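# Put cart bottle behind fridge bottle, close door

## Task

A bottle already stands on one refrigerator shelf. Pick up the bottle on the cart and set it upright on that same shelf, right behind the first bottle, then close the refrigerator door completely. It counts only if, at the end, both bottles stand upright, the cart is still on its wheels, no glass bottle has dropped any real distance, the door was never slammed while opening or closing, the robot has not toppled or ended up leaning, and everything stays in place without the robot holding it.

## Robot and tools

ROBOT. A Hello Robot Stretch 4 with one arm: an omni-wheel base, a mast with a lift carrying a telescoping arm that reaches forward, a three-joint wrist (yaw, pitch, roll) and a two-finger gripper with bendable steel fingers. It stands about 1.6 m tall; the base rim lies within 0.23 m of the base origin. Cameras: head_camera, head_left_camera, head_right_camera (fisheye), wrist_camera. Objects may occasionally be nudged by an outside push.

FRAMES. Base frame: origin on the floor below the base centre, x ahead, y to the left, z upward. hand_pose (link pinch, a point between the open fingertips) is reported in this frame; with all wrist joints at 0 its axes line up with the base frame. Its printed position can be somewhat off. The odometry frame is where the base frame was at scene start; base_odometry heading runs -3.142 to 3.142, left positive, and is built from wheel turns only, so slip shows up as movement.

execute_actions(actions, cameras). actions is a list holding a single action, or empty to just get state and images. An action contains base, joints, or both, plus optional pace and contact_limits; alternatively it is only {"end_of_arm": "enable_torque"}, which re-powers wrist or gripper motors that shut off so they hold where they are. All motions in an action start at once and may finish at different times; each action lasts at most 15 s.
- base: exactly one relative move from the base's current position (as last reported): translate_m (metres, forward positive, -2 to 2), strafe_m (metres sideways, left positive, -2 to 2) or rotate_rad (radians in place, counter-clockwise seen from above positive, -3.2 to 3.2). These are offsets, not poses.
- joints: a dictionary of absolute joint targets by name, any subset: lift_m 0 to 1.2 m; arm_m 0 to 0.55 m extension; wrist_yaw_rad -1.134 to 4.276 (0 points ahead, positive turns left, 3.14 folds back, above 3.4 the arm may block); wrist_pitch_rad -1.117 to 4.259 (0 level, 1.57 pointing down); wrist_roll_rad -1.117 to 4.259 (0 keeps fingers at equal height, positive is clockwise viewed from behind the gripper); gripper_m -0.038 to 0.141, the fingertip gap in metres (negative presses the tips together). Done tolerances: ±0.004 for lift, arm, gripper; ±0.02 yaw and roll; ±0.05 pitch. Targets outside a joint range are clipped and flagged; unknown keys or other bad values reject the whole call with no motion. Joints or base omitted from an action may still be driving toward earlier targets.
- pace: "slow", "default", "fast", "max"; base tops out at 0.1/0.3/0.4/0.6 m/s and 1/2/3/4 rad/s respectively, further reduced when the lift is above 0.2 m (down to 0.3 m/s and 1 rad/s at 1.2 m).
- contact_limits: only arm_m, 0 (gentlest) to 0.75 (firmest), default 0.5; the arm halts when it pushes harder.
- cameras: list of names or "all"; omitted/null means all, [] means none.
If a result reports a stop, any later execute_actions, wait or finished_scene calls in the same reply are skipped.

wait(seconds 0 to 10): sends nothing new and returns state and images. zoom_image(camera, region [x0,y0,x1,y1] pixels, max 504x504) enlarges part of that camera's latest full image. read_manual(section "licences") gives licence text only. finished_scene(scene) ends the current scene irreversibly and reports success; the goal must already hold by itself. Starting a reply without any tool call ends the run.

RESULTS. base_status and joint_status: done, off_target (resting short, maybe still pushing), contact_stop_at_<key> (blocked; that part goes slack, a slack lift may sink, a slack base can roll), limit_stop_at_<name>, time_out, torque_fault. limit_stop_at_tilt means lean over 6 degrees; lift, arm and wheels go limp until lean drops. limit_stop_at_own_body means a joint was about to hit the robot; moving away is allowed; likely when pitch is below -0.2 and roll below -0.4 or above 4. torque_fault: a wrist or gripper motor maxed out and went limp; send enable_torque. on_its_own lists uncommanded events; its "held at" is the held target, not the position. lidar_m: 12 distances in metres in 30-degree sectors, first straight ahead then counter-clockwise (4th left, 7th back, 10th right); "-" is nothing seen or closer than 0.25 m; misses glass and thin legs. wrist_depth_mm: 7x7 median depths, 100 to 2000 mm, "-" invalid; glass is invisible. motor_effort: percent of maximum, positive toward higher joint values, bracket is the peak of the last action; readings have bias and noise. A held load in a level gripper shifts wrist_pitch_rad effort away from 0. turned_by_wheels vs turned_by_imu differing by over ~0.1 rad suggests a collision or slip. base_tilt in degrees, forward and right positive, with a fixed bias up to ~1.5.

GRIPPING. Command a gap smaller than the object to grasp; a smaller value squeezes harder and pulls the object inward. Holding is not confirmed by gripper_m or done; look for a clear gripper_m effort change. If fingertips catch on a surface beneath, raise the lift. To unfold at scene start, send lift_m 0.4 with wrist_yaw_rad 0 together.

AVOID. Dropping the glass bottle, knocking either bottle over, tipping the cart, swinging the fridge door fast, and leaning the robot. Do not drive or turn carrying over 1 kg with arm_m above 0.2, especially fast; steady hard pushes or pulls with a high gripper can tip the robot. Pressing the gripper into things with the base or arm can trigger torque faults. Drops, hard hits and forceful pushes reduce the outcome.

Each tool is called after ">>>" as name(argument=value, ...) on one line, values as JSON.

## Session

>>> execute_actions(actions=[])

Scene clock: 0.00 s.
base_odometry: x=+0.000 y=+0.000 heading=+0.000 (m, m, rad; odometry frame)
turned_by_wheels: +0.000 (rad since the last result)
turned_by_imu: +0.000 (rad since the last result)
base_tilt: forward=+0.2 right=+0.0 (deg)
lidar_m: 1.27 1.30 1.11 0.98 1.28 1.94 1.84 2.46 0.90 0.82 0.83 1.08
base_status: not commanded
joint_positions: lift_m=+0.157 arm_m=-0.002 wrist_yaw_rad=+3.213 wrist_pitch_rad=-0.014 wrist_roll_rad=-0.018 gripper_m=+0.057
joint_status: not commanded
motor_effort: lift_m=+20 arm_m=+0 wrist_yaw_rad=+1 wrist_pitch_rad=-5 wrist_roll_rad=+1 gripper_m=-2 wheel_0=+0 wheel_1=-1 wheel_2=+0 (%)
hand_pose: x=-0.1255 y=+0.0665 z=+0.3387 quat_wxyz=(-0.036, +0.007, -0.009, +0.999) (m; base frame)
wrist_depth_mm: - - 134 - 1983 - - / - 108 134 - 1983 - - / - 115 135 - - - - / 138 136 248 - - - - / 220 - - - - - - / 219 1138 200 1160 200 1182 1160 / 218 778 854 - 809 798 820
pictures: head_camera, head_left_camera, head_right_camera, wrist_camera
camera_calibration (this result's frames):
wrist_camera: T_world_to_cam=[[-0.0564018, 0.997623, 0.039595, -0.0965846], [0.00289117, 0.0398211, -0.999203, 0.386983], [-0.998404, -0.0562423, -0.00513027, 0.111753], [0, 0, 0, 1]] pos_world=[0.105008, 0.0872301, 0.391072]
Images, in order (width x height): head_camera 420x560, head_left_camera 420x672, head_right_camera 420x672, wrist_camera 616x392.

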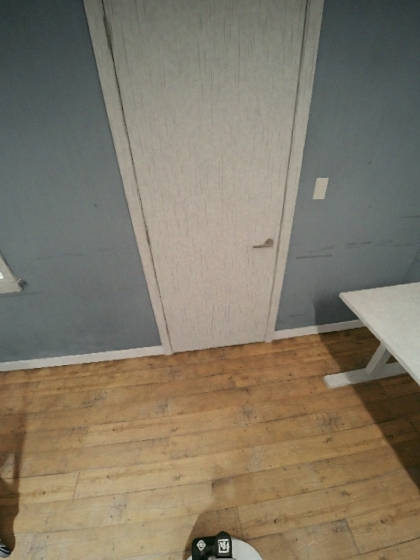

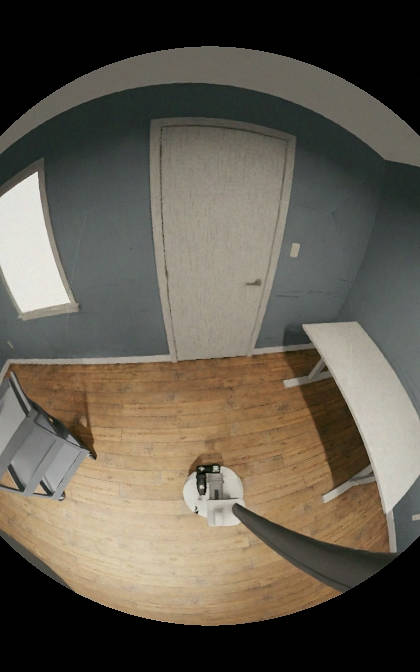

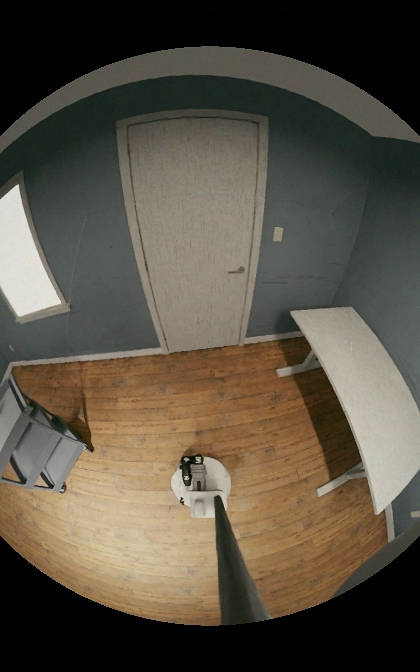

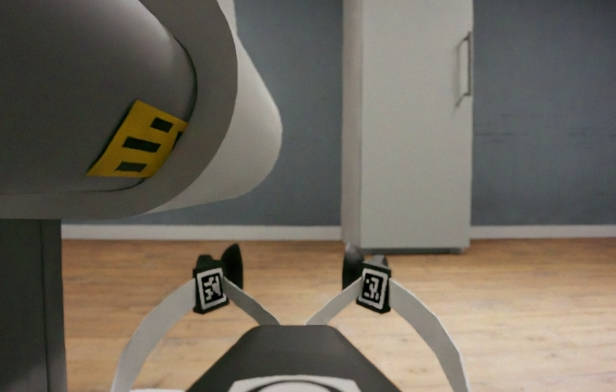

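>>> execute_actions(actions=[{"base":{"rotate_rad":1.5},"joints":{"lift_m":0.82,"wrist_yaw_rad":0,"wrist_pitch_rad":0,"wrist_roll_rad":0,"gripper_m":0.13}}])

>>> execute_actions(actions=[{"base":{"rotate_rad":1.5}}])

Scene clock: 11.87 s.
base_odometry: x=+0.000 y=+0.000 heading=+1.500 (m, m, rad; odometry frame)
turned_by_wheels: +1.500 (rad since the last result)
turned_by_imu: +1.486 (rad since the last result)
base_tilt: forward=+0.1 right=+0.0 (deg)
lidar_m: 0.99 1.21 1.99 1.86 2.42 0.93 0.81 0.85 1.04 1.28 1.29 1.62
base_status: done
joint_positions: lift_m=+0.820 arm_m=-0.002 wrist_yaw_rad=+0.000 wrist_pitch_rad=+0.002 wrist_roll_rad=+0.000 gripper_m=+0.130
joint_status: all done
motor_effort: lift_m=+23(24) arm_m=+0(0) wrist_yaw_rad=+0(4) wrist_pitch_rad=-5(6) wrist_roll_rad=+3(3) gripper_m=+0(3) wheel_0=-1(7) wheel_1=-1(6) wheel_2=-1(7) (%)
hand_pose: x=+0.4570 y=-0.0873 z=+0.9974 quat_wxyz=(+1.000, +0.000, +0.001, +0.000) (m; base frame)
wrist_depth_mm: - - - - - 1808 1366 / - - - - - 1808 1366 / - - - - - 1808 1366 / - - - - - 1808 1366 / - 991 1281 1255 - 1756 1397 / - 1008 866 798 - 1756 1397 / - 1138 1229 - - 1756 1397
pictures: head_camera, head_left_camera, head_right_camera, wrist_camera
camera_calibration (this result's frames):
wrist_camera: T_world_to_cam=[[-0.0142664, -0.999653, 0.0221596, -0.112591], [-0.0213448, -0.0218523, -0.999533, 1.05562], [0.99967, -0.0147328, -0.0210257, -0.205629], [0, 0, 0, 1]] pos_world=[0.226487, -0.0925136, 1.0533]
Images, in order (width x height): head_camera 420x560, head_left_camera 420x672, head_right_camera 420x672, wrist_camera 616x392.

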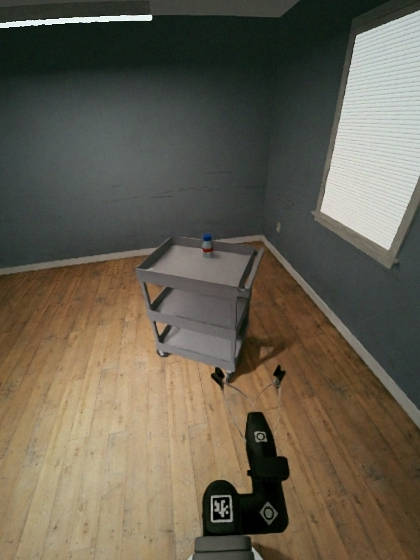

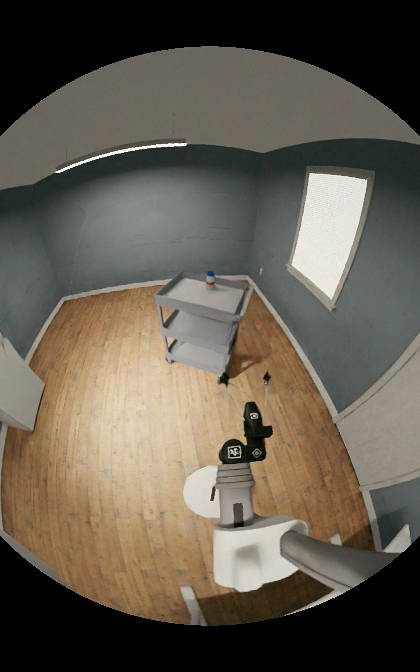

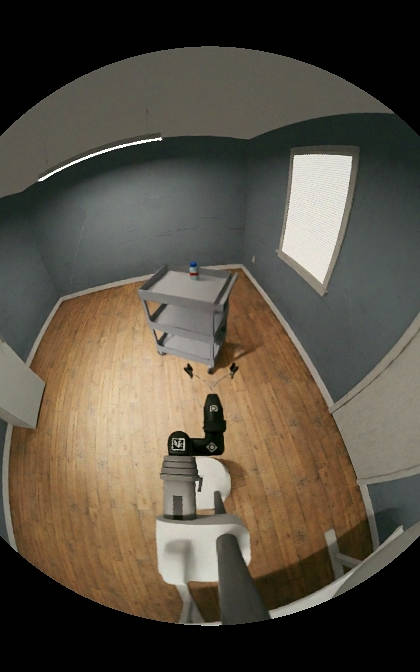

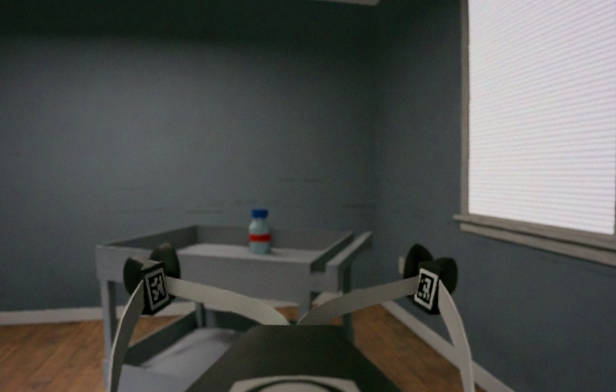

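Scene clock: 13.87 s.
base_odometry: x=+0.000 y=+0.000 heading=+3.000 (m, m, rad; odometry frame)
turned_by_wheels: +1.500 (rad since the last result)
turned_by_imu: +1.487 (rad since the last result)
base_tilt: forward=+0.1 right=+0.0 (deg)
lidar_m: 1.84 2.42 0.95 0.83 0.83 1.03 1.30 1.27 1.54 1.00 1.14 2.06
base_status: done
joint_positions: lift_m=+0.820 arm_m=-0.002 wrist_yaw_rad=+0.000 wrist_pitch_rad=+0.002 wrist_roll_rad=+0.000 gripper_m=+0.130
joint_status: not commanded
motor_effort: lift_m=+21(23) arm_m=+0(0) wrist_yaw_rad=+0(1) wrist_pitch_rad=-5(5) wrist_roll_rad=+2(0) gripper_m=+1(0) wheel_0=-1(7) wheel_1=-1(7) wheel_2=+0(8) (%)
hand_pose: x=+0.4570 y=-0.0874 z=+0.9976 quat_wxyz=(+1.000, +0.000, +0.001, +0.000) (m; base frame)
wrist_depth_mm: 1921 - - 1708 1808 - - / 1983 - - 1708 1863 - - / 1983 - - 1708 1808 - - / 1983 - - 1708 1808 - - / 1983 - - 1756 1863 - - / - - - 1756 1863 - - / 1983 - - - 1983 - -
pictures: head_camera, head_left_camera, head_right_camera, wrist_camera
camera_calibration (this result's frames):
wrist_camera: T_world_to_cam=[[-0.0145429, -0.999649, 0.0221591, -0.112547], [-0.0213097, -0.0218466, -0.999534, 1.05577], [0.999667, -0.0150083, -0.0209845, -0.205671], [0, 0, 0, 1]] pos_world=[0.226464, -0.0925295, 1.05346]
Images, in order (width x height): head_camera 420x560, head_left_camera 420x672, head_right_camera 420x672, wrist_camera 616x392.

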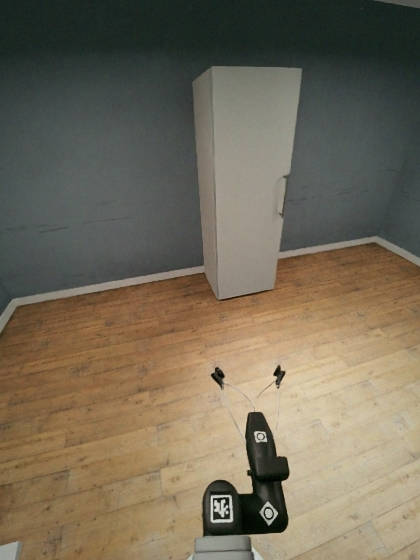

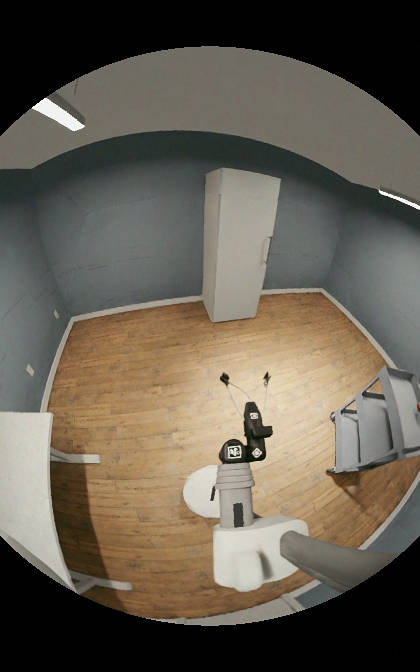

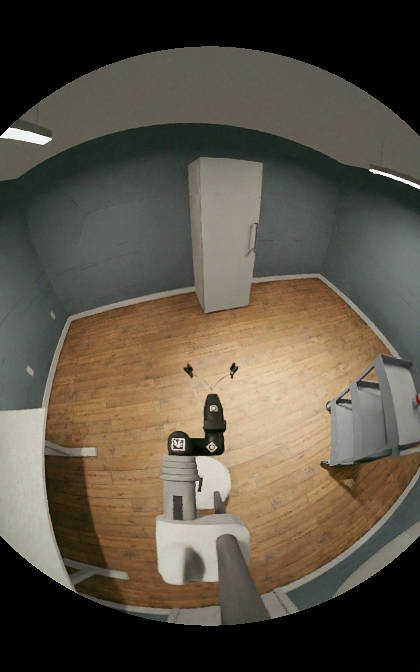

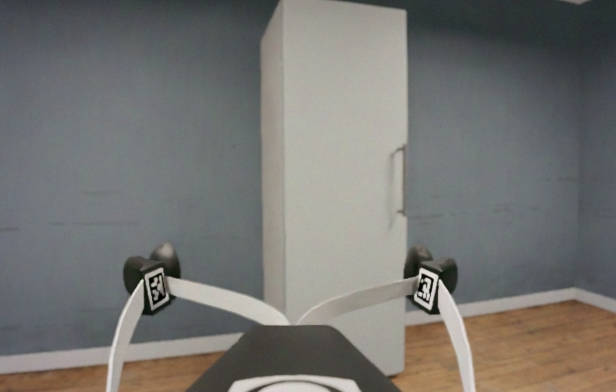

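>>> execute_actions(actions=[{"base":{"rotate_rad":0.22},"joints":{"lift_m":0.88}}], cameras=[])

>>> execute_actions(actions=[{"base":{"translate_m":1.05}}], cameras=[])

>>> execute_actions(actions=[{"base":{"strafe_m":-0.93}}])

Scene clock: 32.53 s.
base_odometry: x=+0.000 y=+0.000 heading=-3.063 (m, m, rad; odometry frame)
turned_by_wheels: +0.220 (rad since the last result)
turned_by_imu: +0.217 (rad since the last result)
base_tilt: forward=+0.2 right=+0.0 (deg)
lidar_m: 1.84 2.37 0.89 0.81 0.86 1.17 1.29 1.35 0.97 1.01 3.20 1.88
base_status: done
joint_positions: lift_m=+0.880 arm_m=-0.002 wrist_yaw_rad=+0.000 wrist_pitch_rad=+0.002 wrist_roll_rad=+0.000 gripper_m=+0.130
joint_status: all done
motor_effort: lift_m=+23(22) arm_m=+0(1) wrist_yaw_rad=+0(0) wrist_pitch_rad=-6(5) wrist_roll_rad=+2(4) gripper_m=+0(0) wheel_0=+0(6) wheel_1=+0(6) wheel_2=+1(6) (%)
hand_pose: x=+0.4570 y=-0.0874 z=+1.0574 quat_wxyz=(+1.000, +0.000, +0.001, +0.000) (m; base frame)
wrist_depth_mm: - - - - 1576 1661 - / - - - - 1618 1618 - / - - - - 1661 1661 - / - - - - 1661 1661 - / - - - - 1661 1708 - / - - - - 1708 1708 - / - - - - 1708 1708 -
pictures: none
No camera images: the call's "cameras" was empty. Leave "cameras" out to get every camera's image.

Scene clock: 37.53 s.
base_odometry: x=-1.047 y=-0.082 heading=-3.063 (m, m, rad; odometry frame)
turned_by_wheels: +0.000 (rad since the last result)
turned_by_imu: -0.004 (rad since the last result)
base_tilt: forward=+0.2 right=-0.1 (deg)
lidar_m: 1.35 1.39 1.74 1.64 1.03 1.23 2.34 1.54 1.50 3.06 1.06 0.88
base_status: done
joint_positions: lift_m=+0.880 arm_m=-0.002 wrist_yaw_rad=+0.000 wrist_pitch_rad=+0.002 wrist_roll_rad=+0.000 gripper_m=+0.130
joint_status: not commanded
motor_effort: lift_m=+22(23) arm_m=+0(0) wrist_yaw_rad=+0(0) wrist_pitch_rad=-5(5) wrist_roll_rad=+1(1) gripper_m=-1(0) wheel_0=+1(5) wheel_1=+1(6) wheel_2=+1(9) (%)
hand_pose: x=+0.4570 y=-0.0874 z=+1.0575 quat_wxyz=(+1.000, +0.000, +0.001, +0.000) (m; base frame)
wrist_depth_mm: 1098 1118 1118 1160 1160 707 544 / 1118 1138 1138 1138 1160 707 554 / 1118 1138 1138 1160 1182 715 554 / 1118 1160 1182 1182 1182 715 559 / 1118 1160 1182 1205 1205 715 564 / 1138 1138 1182 1205 1060 676 569 / 1182 1182 1205 - 1182 668 569
pictures: none
No camera images: the call's "cameras" was empty. Leave "cameras" out to get every camera's image.

Scene clock: 41.97 s.
base_odometry: x=-1.120 y=+0.845 heading=-3.063 (m, m, rad; odometry frame)
turned_by_wheels: +0.000 (rad since the last result)
turned_by_imu: -0.005 (rad since the last result)
base_tilt: forward=+0.1 right=+0.0 (deg)
lidar_m: 0.69 0.78 1.93 2.43 1.90 2.43 0.99 0.84 2.24 2.13 2.04 1.45
base_status: done
joint_positions: lift_m=+0.880 arm_m=-0.002 wrist_yaw_rad=+0.000 wrist_pitch_rad=+0.002 wrist_roll_rad=+0.000 gripper_m=+0.130
joint_status: not commanded
motor_effort: lift_m=+22(22) arm_m=+0(0) wrist_yaw_rad=+1(0) wrist_pitch_rad=-5(5) wrist_roll_rad=+2(3) gripper_m=-1(1) wheel_0=+0(9) wheel_1=+1(8) wheel_2=+1(1) (%)
hand_pose: x=+0.4570 y=-0.0874 z=+1.0575 quat_wxyz=(+1.000, +0.000, +0.001, +0.000) (m; base frame)
wrist_depth_mm: 517 525 535 539 1182 1205 1229 / 521 530 535 549 1205 1229 1255 / 525 530 539 554 1229 1229 1255 / 525 539 544 554 1229 1255 1281 / 535 539 549 559 1229 1281 1281 / 539 539 554 496 1255 1281 1308 / 539 549 559 - 1281 1308 1281
pictures: head_camera, head_left_camera, head_right_camera, wrist_camera
camera_calibration (this result's frames):
wrist_camera: T_world_to_cam=[[-0.0145991, -0.999648, 0.0221591, -0.113866], [-0.021311, -0.0218453, -0.999534, 1.11569], [0.999666, -0.0150645, -0.0209846, -0.204413], [0, 0, 0, 1]] pos_world=[0.226459, -0.0925328, 1.11341]
Images, in order (width x height): head_camera 420x560, head_left_camera 420x672, head_right_camera 420x672, wrist_camera 616x392.

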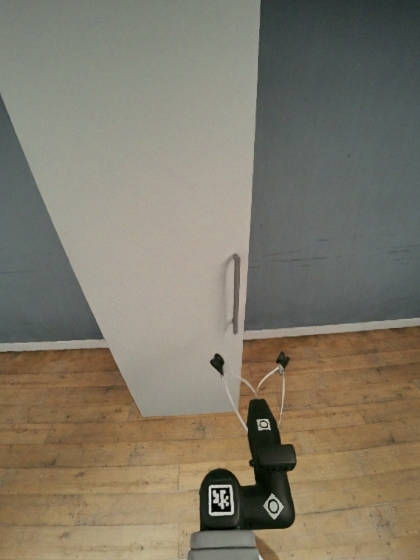

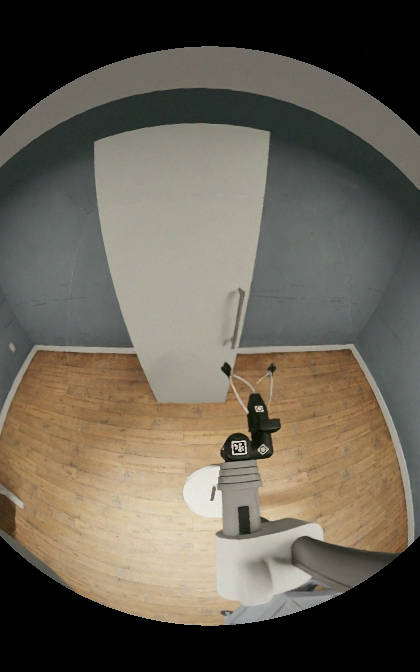

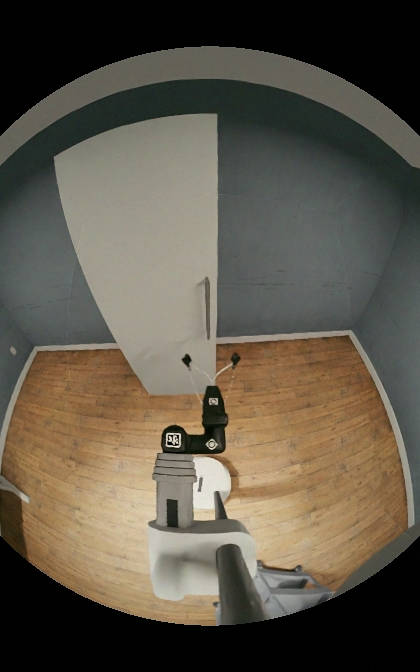

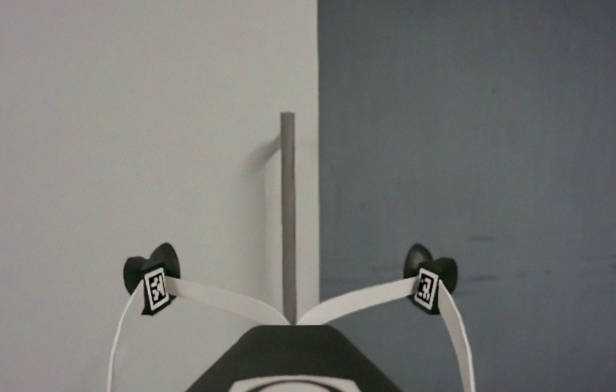

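>>> execute_actions(actions=[{"base":{"strafe_m":0.012},"joints":{"arm_m":0.2,"gripper_m":0.08}}], cameras=["wrist_camera","head_camera"])

Scene clock: 51.97 s.
base_odometry: x=-1.119 y=+0.833 heading=-3.063 (m, m, rad; odometry frame)
turned_by_wheels: +0.000 (rad since the last result)
turned_by_imu: -0.001 (rad since the last result)
base_tilt: forward=+0.2 right=-0.1 (deg)
lidar_m: 0.72 0.77 1.94 2.44 1.87 2.42 1.01 0.85 2.24 2.15 2.07 1.45
base_status: done
joint_positions: lift_m=+0.880 arm_m=+0.198 wrist_yaw_rad=+0.000 wrist_pitch_rad=+0.002 wrist_roll_rad=+0.000 gripper_m=+0.080
joint_status: all done
motor_effort: lift_m=+22(22) arm_m=+9(6) wrist_yaw_rad=+0(1) wrist_pitch_rad=-5(5) wrist_roll_rad=+1(1) gripper_m=-2(1) wheel_0=+1(7) wheel_1=+0(5) wheel_2=+0(1) (%)
hand_pose: x=+0.6578 y=-0.0874 z=+1.0575 quat_wxyz=(+1.000, +0.000, +0.001, +0.000) (m; base frame)
wrist_depth_mm: 325 330 336 340 991 1008 1025 / 327 332 338 343 1008 1008 1025 / 330 336 342 345 1008 1008 1025 / 332 338 343 349 1008 1025 1042 / 336 342 345 351 1008 1042 1060 / 340 342 349 291 203 1042 1060 / 342 345 349 - 1042 1042 1078
pictures: head_camera, wrist_camera
camera_calibration (this result's frames):
wrist_camera: T_world_to_cam=[[-0.0146437, -0.999648, 0.0221113, -0.110867], [-0.0212522, -0.0217975, -0.999536, 1.11996], [0.999667, -0.0151069, -0.0209255, -0.405236], [0, 0, 0, 1]] pos_world=[0.427279, -0.0925379, 1.11341]
Images, in order (width x height): head_camera 420x560, wrist_camera 616x392.

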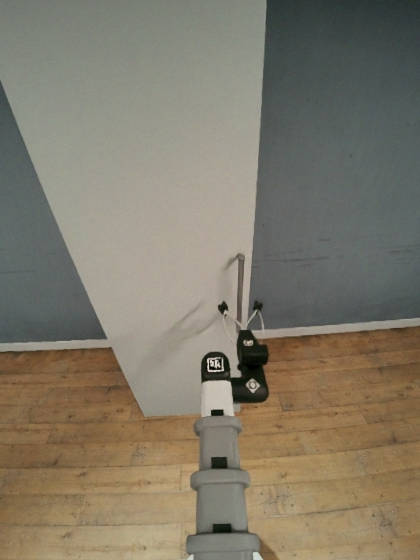

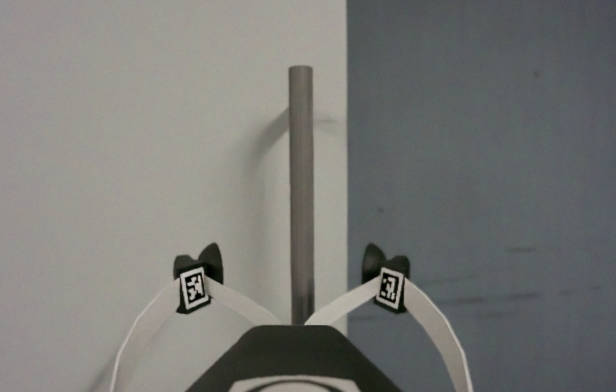

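>>> execute_actions(actions=[{"joints":{"arm_m":0.268},"pace":"slow","contact_limits":{"arm_m":0.2}}], cameras=["wrist_camera"])

>>> execute_actions(actions=[{"joints":{"gripper_m":-0.025}}], cameras=["wrist_camera"])

>>> execute_actions(actions=[{"joints":{"arm_m":0.17},"pace":"slow"}], cameras=["wrist_camera","head_camera"])

Scene clock: 59.40 s.
base_odometry: x=-1.119 y=+0.833 heading=-3.063 (m, m, rad; odometry frame)
turned_by_wheels: +0.000 (rad since the last result)
turned_by_imu: -0.001 (rad since the last result)
base_tilt: forward=+0.2 right=+0.1 (deg)
lidar_m: 0.69 0.78 1.94 2.42 1.85 2.44 0.99 0.84 2.24 2.14 2.04 1.43
base_status: not commanded
joint_positions: lift_m=+0.880 arm_m=+0.266 wrist_yaw_rad=+0.000 wrist_pitch_rad=+0.002 wrist_roll_rad=+0.000 gripper_m=+0.080
joint_status: all done
motor_effort: lift_m=+22(22) arm_m=+9(11) wrist_yaw_rad=+0(1) wrist_pitch_rad=-5(5) wrist_roll_rad=-2(3) gripper_m=+0(1) wheel_0=+1(1) wheel_1=+1(1) wheel_2=+0(0) (%)
contact_limits: arm_m 0.2
hand_pose: x=+0.7258 y=-0.0874 z=+1.0575 quat_wxyz=(+1.000, +0.000, +0.001, +0.000) (m; base frame)
wrist_depth_mm: 262 265 270 273 917 917 931 / 263 267 272 274 917 946 960 / 266 270 273 278 931 946 960 / 267 272 276 279 931 946 976 / 270 274 277 281 946 960 976 / 272 274 281 221 203 976 991 / 274 277 282 - 976 976 991
pictures: wrist_camera
camera_calibration (this result's frames):
wrist_camera: T_world_to_cam=[[-0.0146439, -0.999648, 0.0221111, -0.109872], [-0.0212522, -0.0217973, -0.999537, 1.1214], [0.999667, -0.015107, -0.0209255, -0.473184], [0, 0, 0, 1]] pos_world=[0.49525, -0.0925379, 1.11341]
Images, in order (width x height): wrist_camera 616x392.

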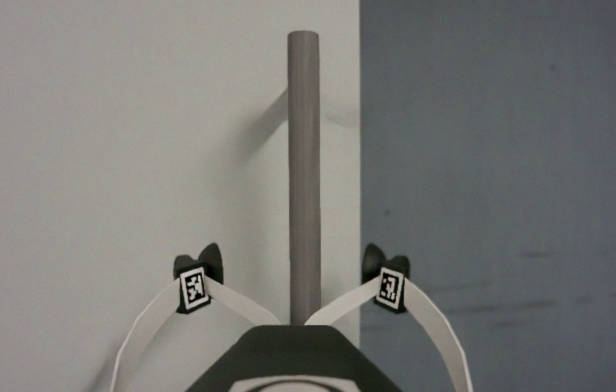

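Scene clock: 61.17 s.
base_odometry: x=-1.119 y=+0.833 heading=-3.063 (m, m, rad; odometry frame)
turned_by_wheels: -0.001 (rad since the last result)
turned_by_imu: -0.001 (rad since the last result)
base_tilt: forward=+0.2 right=+0.0 (deg)
lidar_m: 0.73 0.76 1.94 2.41 1.86 2.44 1.02 0.88 2.26 2.14 2.03 1.45
base_status: not commanded
joint_positions: lift_m=+0.880 arm_m=+0.267 wrist_yaw_rad=-0.002 wrist_pitch_rad=+0.002 wrist_roll_rad=+0.000 gripper_m=-0.024
joint_status: all done
motor_effort: lift_m=+22(22) arm_m=+6(9) wrist_yaw_rad=+7(14) wrist_pitch_rad=-5(6) wrist_roll_rad=+1(1) gripper_m=-21(22) wheel_0=-4(4) wheel_1=-1(1) wheel_2=+0(1) (%)
hand_pose: x=+0.7262 y=-0.0880 z=+1.0575 quat_wxyz=(+1.000, +0.000, +0.001, -0.001) (m; base frame)
wrist_depth_mm: 258 264 268 272 917 931 960 / 260 266 270 272 917 946 960 / 264 267 272 276 931 946 960 / 265 271 274 278 931 960 976 / 267 273 276 217 946 960 991 / 270 273 185 218 185 976 991 / 272 277 281 - 976 976 1008
pictures: wrist_camera
camera_calibration (this result's frames):
wrist_camera: T_world_to_cam=[[-0.016697, -0.999616, 0.0221132, -0.108966], [-0.0214248, -0.0217536, -0.999534, 1.12149], [0.999631, -0.017163, -0.0210533, -0.473649], [0, 0, 0, 1]] pos_world=[0.495683, -0.0926569, 1.1134]
Images, in order (width x height): wrist_camera 616x392.

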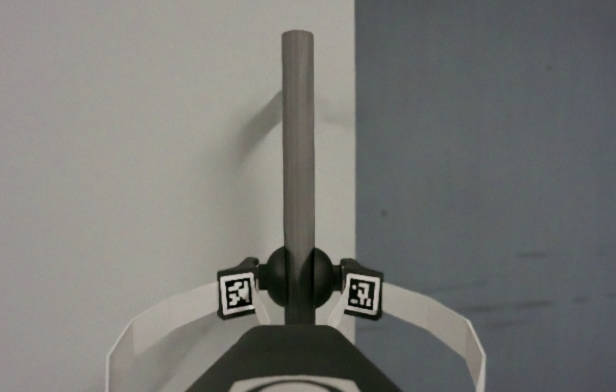

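Scene clock: 63.43 s.
base_odometry: x=-1.119 y=+0.833 heading=-3.063 (m, m, rad; odometry frame)
turned_by_wheels: +0.001 (rad since the last result)
turned_by_imu: +0.000 (rad since the last result)
base_tilt: forward=+0.2 right=-0.1 (deg)
lidar_m: 0.69 0.77 1.95 2.47 1.88 2.41 1.03 0.87 2.26 2.13 2.05 1.45
base_status: not commanded
joint_positions: lift_m=+0.880 arm_m=+0.172 wrist_yaw_rad=+0.000 wrist_pitch_rad=+0.002 wrist_roll_rad=+0.000 gripper_m=-0.025
joint_status: all done
motor_effort: lift_m=+22(22) arm_m=-9(13) wrist_yaw_rad=+2(15) wrist_pitch_rad=-5(6) wrist_roll_rad=+1(2) gripper_m=-14(21) wheel_0=+1(5) wheel_1=+0(2) wheel_2=+0(2) (%)
hand_pose: x=+0.6310 y=-0.0875 z=+1.0575 quat_wxyz=(+1.000, +0.000, +0.001, +0.000) (m; base frame)
wrist_depth_mm: 349 355 362 368 1008 1042 1060 / 353 359 366 368 1025 1042 1060 / 355 364 368 373 1025 1042 1060 / 359 364 373 375 1042 1060 1078 / 364 368 373 315 1060 1078 1078 / 366 370 187 202 184 1078 1098 / 368 373 377 - 1060 1078 1118
pictures: head_camera, wrist_camera
camera_calibration (this result's frames):
wrist_camera: T_world_to_cam=[[-0.014924, -0.999644, 0.0221117, -0.111165], [-0.0213042, -0.0217912, -0.999536, 1.1194], [0.999662, -0.0153881, -0.0209714, -0.378356], [0, 0, 0, 1]] pos_world=[0.400417, -0.0925542, 1.11341]
Images, in order (width x height): head_camera 420x560, wrist_camera 616x392.

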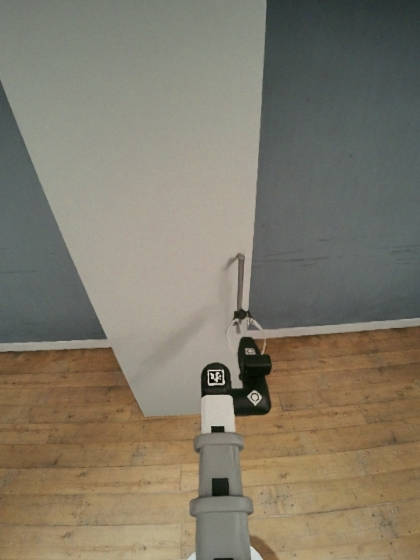

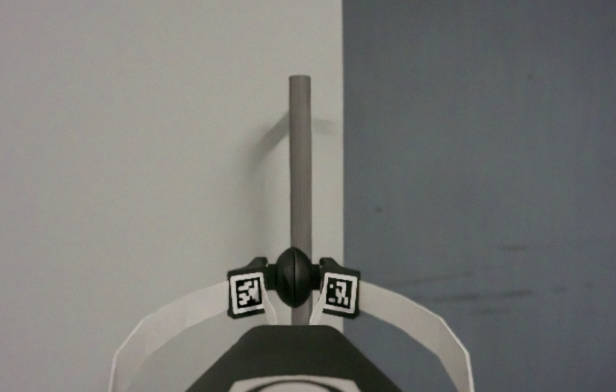

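>>> execute_actions(actions=[{"joints":{"gripper_m":0.07}}], cameras=[])

>>> execute_actions(actions=[{"joints":{"arm_m":0.3},"pace":"slow","contact_limits":{"arm_m":0.15}}], cameras=[])

>>> execute_actions(actions=[{"joints":{"gripper_m":-0.035}}], cameras=["wrist_camera"])

Scene clock: 75.37 s.
base_odometry: x=-1.119 y=+0.833 heading=-3.063 (m, m, rad; odometry frame)
turned_by_wheels: +0.000 (rad since the last result)
turned_by_imu: -0.001 (rad since the last result)
base_tilt: forward=+0.2 right=+0.0 (deg)
lidar_m: 0.69 0.78 1.90 2.44 1.84 2.43 1.00 0.87 2.27 2.14 2.03 1.44
base_status: not commanded
joint_positions: lift_m=+0.880 arm_m=+0.172 wrist_yaw_rad=+0.000 wrist_pitch_rad=+0.002 wrist_roll_rad=+0.000 gripper_m=+0.070
joint_status: all done
motor_effort: lift_m=+22(22) arm_m=-9(9) wrist_yaw_rad=+1(1) wrist_pitch_rad=-5(5) wrist_roll_rad=+4(3) gripper_m=-2(14) wheel_0=+1(1) wheel_1=+0(0) wheel_2=+1(1) (%)
hand_pose: x=+0.6310 y=-0.0875 z=+1.0575 quat_wxyz=(+1.000, +0.000, +0.001, +0.000) (m; base frame)
wrist_depth_mm: 351 355 362 368 1008 1042 1042 / 353 357 366 370 1025 1025 1060 / 355 362 366 373 1042 1060 1078 / 359 366 370 377 1042 1060 1078 / 362 366 373 377 1042 1060 1078 / 364 370 375 319 203 1078 1098 / 368 373 377 - 1060 1078 1098
pictures: none
No camera images: the call's "cameras" was empty. Leave "cameras" out to get every camera's image.

Scene clock: 77.97 s.
base_odometry: x=-1.119 y=+0.833 heading=-3.063 (m, m, rad; odometry frame)
turned_by_wheels: +0.000 (rad since the last result)
turned_by_imu: -0.001 (rad since the last result)
base_tilt: forward=+0.2 right=+0.0 (deg)
lidar_m: 0.69 0.77 1.90 2.43 1.88 2.44 0.99 0.88 2.25 2.13 2.04 1.46
base_status: not commanded
joint_positions: lift_m=+0.880 arm_m=+0.298 wrist_yaw_rad=+0.000 wrist_pitch_rad=+0.002 wrist_roll_rad=+0.000 gripper_m=+0.070
joint_status: all done
motor_effort: lift_m=+22(22) arm_m=+10(12) wrist_yaw_rad=+2(2) wrist_pitch_rad=-5(5) wrist_roll_rad=+1(0) gripper_m=-2(2) wheel_0=+1(1) wheel_1=+0(0) wheel_2=+1(1) (%)
contact_limits: arm_m 0.15
hand_pose: x=+0.7575 y=-0.0875 z=+1.0575 quat_wxyz=(+1.000, +0.000, +0.001, +0.000) (m; base frame)
wrist_depth_mm: 231 235 238 241 878 904 917 / 233 236 240 242 878 904 917 / 236 238 243 245 904 917 931 / 237 240 245 246 904 917 931 / 239 243 246 249 917 931 946 / 241 244 248 190 203 946 960 / 243 246 250 - 946 946 960
pictures: none
No camera images: the call's "cameras" was empty. Leave "cameras" out to get every camera's image.

Scene clock: 79.70 s.
base_odometry: x=-1.119 y=+0.833 heading=-3.063 (m, m, rad; odometry frame)
turned_by_wheels: +0.000 (rad since the last result)
turned_by_imu: -0.001 (rad since the last result)
base_tilt: forward=+0.2 right=+0.0 (deg)
lidar_m: 0.71 0.77 1.91 2.45 1.85 2.41 1.00 0.86 2.26 2.14 2.02 1.44
base_status: not commanded
joint_positions: lift_m=+0.880 arm_m=+0.300 wrist_yaw_rad=+0.004 wrist_pitch_rad=+0.002 wrist_roll_rad=+0.000 gripper_m=-0.034
joint_status: all done
motor_effort: lift_m=+22(22) arm_m=+1(11) wrist_yaw_rad=-12(16) wrist_pitch_rad=-6(6) wrist_roll_rad=+0(1) gripper_m=-21(24) wheel_0=-6(6) wheel_1=-3(3) wheel_2=+6(6) (%)
hand_pose: x=+0.7596 y=-0.0862 z=+1.0575 quat_wxyz=(+1.000, +0.000, +0.001, +0.002) (m; base frame)
wrist_depth_mm: 228 230 235 236 878 891 904 / 229 233 236 238 878 904 917 / 231 235 238 240 891 904 931 / 233 236 240 243 891 917 931 / 236 239 242 193 917 931 946 / 237 240 183 186 181 931 946 / 238 241 246 - 931 931 960
pictures: wrist_camera
camera_calibration (this result's frames):
wrist_camera: T_world_to_cam=[[-0.0104625, -0.999701, 0.0221125, -0.111352], [-0.0212692, -0.0218862, -0.999534, 1.12212], [0.999719, -0.0109279, -0.0210339, -0.506543], [0, 0, 0, 1]] pos_world=[0.529102, -0.0922949, 1.1134]
Images, in order (width x height): wrist_camera 616x392.

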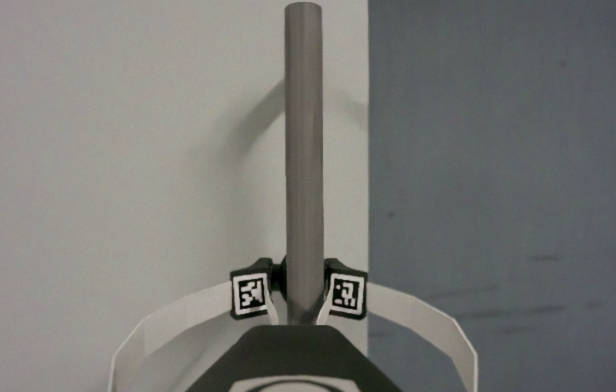

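Caged behind the bar. Pull.

>>> execute_actions(actions=[{"joints":{"arm_m":0.18},"pace":"slow","contact_limits":{"arm_m":0.6}}], cameras=["wrist_camera","head_camera"])

Scene clock: 85.63 s.
base_odometry: x=-1.119 y=+0.833 heading=-3.062 (m, m, rad; odometry frame)
turned_by_wheels: +0.001 (rad since the last result)
turned_by_imu: -0.031 (rad since the last result)
base_tilt: forward=+0.2 right=+0.0 (deg)
lidar_m: 0.56 0.71 1.87 2.55 1.83 2.39 1.09 0.89 2.30 2.17 2.11 1.47
base_status: not commanded
joint_positions: lift_m=+0.880 arm_m=+0.182 wrist_yaw_rad=+0.009 wrist_pitch_rad=+0.002 wrist_roll_rad=+0.000 gripper_m=-0.035
joint_status: all done
on_its_own: wrist_yaw_rad is at rest, and its effort (-24) is outside its rest range (-13 to +13)
motor_effort: lift_m=+20(21) arm_m=-10(25) wrist_yaw_rad=-24(97) wrist_pitch_rad=-5(30) wrist_roll_rad=-2(2) gripper_m=-15(28) wheel_0=+6(14) wheel_1=+2(8) wheel_2=+4(33) (%)
contact_limits: arm_m 0.6
hand_pose: x=+0.6419 y=-0.0850 z=+1.0576 quat_wxyz=(+1.000, +0.000, +0.001, +0.004) (m; base frame)
wrist_depth_mm: 255 247 237 227 1008 1025 1042 / 258 249 239 229 1008 1025 1060 / 260 251 242 231 1025 1042 1060 / 264 254 244 234 1042 1042 1078 / 266 256 246 234 1025 1060 1078 / 270 256 183 183 180 1078 1078 / 272 258 253 - 1060 1078 1098
pictures: head_camera, wrist_camera
camera_calibration (this result's frames):
wrist_camera: T_world_to_cam=[[-0.00617401, -0.999749, 0.0215254, -0.113483], [-0.0211513, -0.0213905, -0.999547, 1.11976], [0.999757, -0.00662651, -0.0210139, -0.388469], [0, 0, 0, 1]] pos_world=[0.411358, -0.0920762, 1.11354]
Images, in order (width x height): head_camera 420x560, wrist_camera 616x392.

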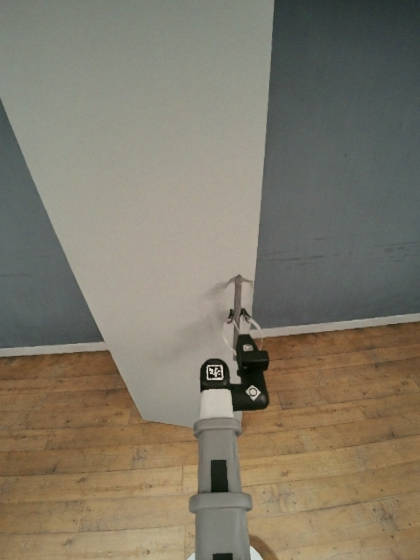

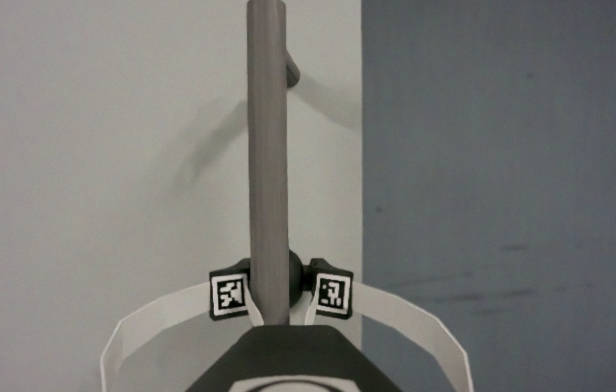

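>>> execute_actions(actions=[{"base":{"strafe_m":0.075},"joints":{"arm_m":0.03},"pace":"slow"}], cameras=["wrist_camera","head_camera"])

Scene clock: 93.80 s.
base_odometry: x=-1.113 y=+0.758 heading=-3.061 (m, m, rad; odometry frame)
turned_by_wheels: +0.001 (rad since the last result)
turned_by_imu: +0.000 (rad since the last result)
base_tilt: forward=+0.2 right=-0.1 (deg)
lidar_m: 0.43 0.65 1.87 2.47 1.78 2.33 1.18 0.91 2.39 2.23 2.10 0.50
base_status: done
joint_positions: lift_m=+0.880 arm_m=+0.032 wrist_yaw_rad=+0.010 wrist_pitch_rad=+0.002 wrist_roll_rad=+0.000 gripper_m=-0.035
joint_status: all done
on_its_own: wrist_yaw_rad is at rest, and its effort (-28) is outside its rest range (-13 to +13)
motor_effort: lift_m=+20(20) arm_m=-11(12) wrist_yaw_rad=-28(28) wrist_pitch_rad=-5(7) wrist_roll_rad=+1(1) gripper_m=-16(16) wheel_0=+5(7) wheel_1=+2(5) wheel_2=+6(6) (%)
hand_pose: x=+0.4921 y=-0.0846 z=+1.0576 quat_wxyz=(+1.000, +0.000, +0.001, +0.005) (m; base frame)
wrist_depth_mm: 349 298 260 225 237 1182 1205 / 351 301 263 224 237 1182 1205 / 355 306 266 229 239 1205 1229 / 359 307 270 231 242 1205 1229 / 366 312 271 229 244 1229 1229 / 373 309 183 183 180 1229 1255 / 377 306 287 - 255 1229 1255
pictures: head_camera, wrist_camera
camera_calibration (this result's frames):
wrist_camera: T_world_to_cam=[[-0.00506317, -0.999755, 0.0215427, -0.114651], [-0.0212328, -0.0214306, -0.999545, 1.11661], [0.999762, -0.00551828, -0.0211191, -0.238579], [0, 0, 0, 1]] pos_world=[0.26165, -0.0920101, 1.11353]
Images, in order (width x height): head_camera 420x560, wrist_camera 616x392.

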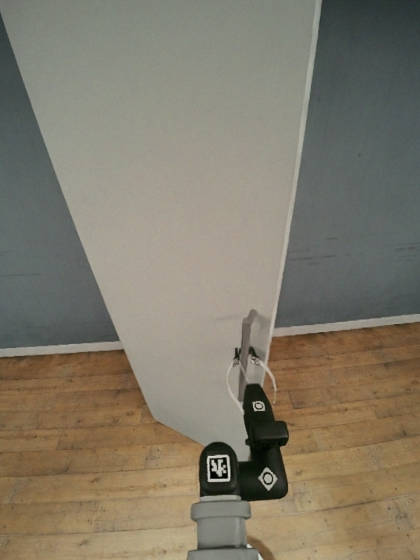

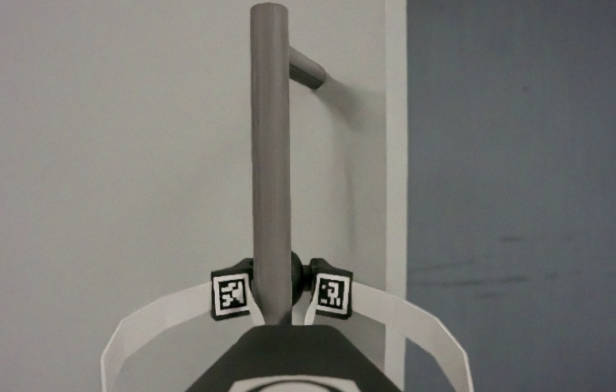

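>>> execute_actions(actions=[{"base":{"strafe_m":0.06},"pace":"slow"}], cameras=[])

>>> execute_actions(actions=[{"base":{"translate_m":-0.09},"pace":"slow"}], cameras=[])

>>> execute_actions(actions=[{"base":{"strafe_m":0.08},"pace":"slow"}], cameras=[])

>>> execute_actions(actions=[{"base":{"translate_m":-0.08},"pace":"slow"}], cameras=["wrist_camera","head_camera","head_left_camera"])

Scene clock: 103.20 s.
base_odometry: x=-1.108 y=+0.699 heading=-3.062 (m, m, rad; odometry frame)
turned_by_wheels: -0.001 (rad since the last result)
turned_by_imu: -0.002 (rad since the last result)
base_tilt: forward=+0.1 right=+0.1 (deg)
lidar_m: 0.43 0.65 1.87 2.41 1.76 2.19 1.27 0.93 2.45 2.30 2.12 0.43
base_status: done
joint_positions: lift_m=+0.880 arm_m=+0.031 wrist_yaw_rad=-0.016 wrist_pitch_rad=+0.002 wrist_roll_rad=+0.000 gripper_m=-0.035
joint_status: not commanded
on_its_own: wrist_yaw_rad is at rest, and its effort (+46) is outside its rest range (-13 to +13)
motor_effort: lift_m=+20(20) arm_m=-5(10) wrist_yaw_rad=+46(46) wrist_pitch_rad=-5(6) wrist_roll_rad=-1(0) gripper_m=-13(17) wheel_0=-7(7) wheel_1=+1(6) wheel_2=-7(6) (%)
hand_pose: x=+0.4889 y=-0.0920 z=+1.0577 quat_wxyz=(+1.000, +0.000, +0.001, -0.008) (m; base frame)
wrist_depth_mm: 347 297 258 230 206 1229 1229 / 349 301 262 232 206 1229 1255 / 353 304 264 235 211 1229 1281 / 359 306 266 236 212 1255 1281 / 366 310 270 203 212 1255 1281 / 370 314 182 166 183 1281 1308 / 377 303 286 - 214 1281 1336
pictures: none
No camera images: the call's "cameras" was empty. Leave "cameras" out to get every camera's image.

Scene clock: 105.37 s.
base_odometry: x=-1.019 y=+0.705 heading=-3.060 (m, m, rad; odometry frame)
turned_by_wheels: +0.002 (rad since the last result)
turned_by_imu: +0.003 (rad since the last result)
base_tilt: forward=+0.3 right=-0.1 (deg)
lidar_m: 0.43 0.75 2.01 2.17 1.69 2.17 1.15 0.90 1.24 2.31 2.22 0.49
base_status: done
joint_positions: lift_m=+0.880 arm_m=+0.031 wrist_yaw_rad=+0.029 wrist_pitch_rad=+0.003 wrist_roll_rad=+0.000 gripper_m=-0.034
joint_status: not commanded
on_its_own: wrist_yaw_rad is at rest, and its effort (-82) is outside its rest range (-13 to +13)
motor_effort: lift_m=+20(20) arm_m=-6(6) wrist_yaw_rad=-82(82) wrist_pitch_rad=-7(7) wrist_roll_rad=+0(0) gripper_m=-21(19) wheel_0=+12(12) wheel_1=-2(5) wheel_2=+20(19) (%)
hand_pose: x=+0.4927 y=-0.0791 z=+1.0575 quat_wxyz=(+1.000, +0.000, +0.001, +0.014) (m; base frame)
wrist_depth_mm: 535 373 283 222 206 1229 1255 / 544 375 286 214 208 1255 1281 / 554 379 287 227 211 1281 1281 / 569 387 291 229 212 1281 1308 / 891 392 294 220 214 1281 1308 / 891 364 180 187 206 1308 1308 / 1229 373 327 - 212 1308 1336
pictures: none
No camera images: the call's "cameras" was empty. Leave "cameras" out to get every camera's image.

Scene clock: 107.33 s.
base_odometry: x=-1.012 y=+0.626 heading=-3.060 (m, m, rad; odometry frame)
turned_by_wheels: -0.001 (rad since the last result)
turned_by_imu: -0.001 (rad since the last result)
base_tilt: forward=+0.1 right=-0.1 (deg)
lidar_m: 0.42 0.82 1.98 2.20 1.61 2.13 1.31 0.92 1.12 2.39 2.19 0.44
base_status: done
joint_positions: lift_m=+0.880 arm_m=+0.031 wrist_yaw_rad=-0.008 wrist_pitch_rad=+0.002 wrist_roll_rad=+0.000 gripper_m=-0.035
joint_status: not commanded
on_its_own: wrist_yaw_rad is at rest, and its effort (+25) is outside its rest range (-13 to +13)
motor_effort: lift_m=+20(20) arm_m=-4(5) wrist_yaw_rad=+25(81) wrist_pitch_rad=-6(7) wrist_roll_rad=+0(0) gripper_m=-13(21) wheel_0=-6(10) wheel_1=+0(6) wheel_2=-5(18) (%)
hand_pose: x=+0.4894 y=-0.0898 z=+1.0576 quat_wxyz=(+1.000, +0.000, +0.001, -0.004) (m; base frame)
wrist_depth_mm: 831 384 290 157 191 209 1336 / 842 389 293 158 195 211 1366 / 854 394 296 160 199 213 1366 / 1160 399 300 162 200 216 1336 / 1160 407 304 164 202 220 1366 / 1182 415 185 160 183 226 1397 / 1182 375 334 - 200 233 1397
pictures: none
No camera images: the call's "cameras" was empty. Leave "cameras" out to get every camera's image.

Scene clock: 109.43 s.
torque_fault: wrist_yaw_rad switched itself off since the last result.
base_odometry: x=-0.932 y=+0.632 heading=-3.060 (m, m, rad; odometry frame)
turned_by_wheels: +0.000 (rad since the last result)
turned_by_imu: +0.003 (rad since the last result)
base_tilt: forward=+0.2 right=+0.0 (deg)
lidar_m: 0.42 0.93 2.11 1.94 1.59 2.12 1.23 0.87 0.90 2.39 2.30 0.48
base_status: done
joint_positions: lift_m=+0.880 arm_m=+0.031 wrist_yaw_rad=+0.189 wrist_pitch_rad=+0.002 wrist_roll_rad=+0.000 gripper_m=-0.035
joint_status: not commanded
on_its_own: wrist_yaw_rad is off since a torque_fault, until you send "end_of_arm": "enable_torque" (your +0.000 is given up)
motor_effort: lift_m=+20(20) arm_m=-4(5) wrist_yaw_rad=+1(99) wrist_pitch_rad=-4(9) wrist_roll_rad=-1(0) gripper_m=-15(26) wheel_0=+0(12) wheel_1=-1(6) wheel_2=+3(31) (%)
hand_pose: x=+0.5015 y=-0.0316 z=+1.0577 quat_wxyz=(+0.996, +0.000, +0.001, +0.094) (m; base frame)
wrist_depth_mm: 1366 1336 442 183 188 189 1205 / 1397 1366 445 189 190 190 1205 / 1430 1366 455 230 192 191 1229 / 1430 1397 462 232 193 193 1229 / 1430 1397 469 195 195 196 1255 / 1464 1430 185 180 178 198 1281 / 1464 1430 627 - 189 202 1281
pictures: head_camera, head_left_camera, wrist_camera
camera_calibration (this result's frames):
wrist_camera: T_world_to_cam=[[0.173563, -0.984592, 0.0213209, -0.150456], [-0.0168122, -0.0246085, -0.999556, 1.11572], [0.984679, 0.173128, -0.0208243, -0.234763], [0, 0, 0, 1]] pos_world=[0.276038, -0.0800376, 1.11355]
Images, in order (width x height): head_camera 420x560, head_left_camera 420x672, wrist_camera 616x392.

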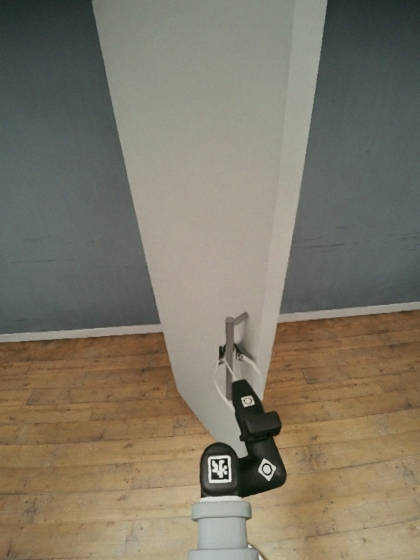

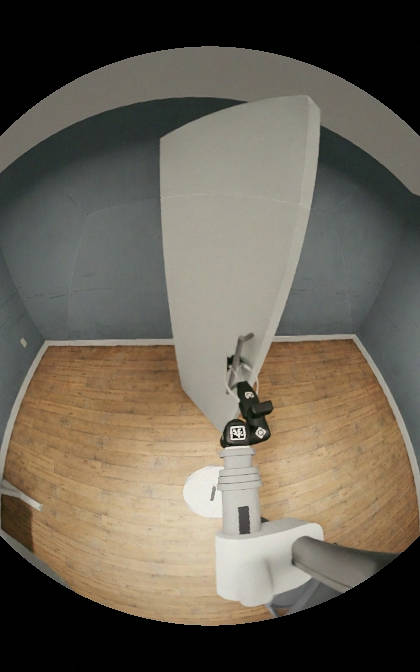

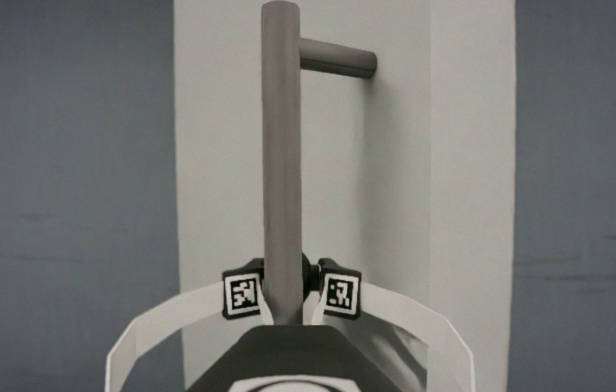

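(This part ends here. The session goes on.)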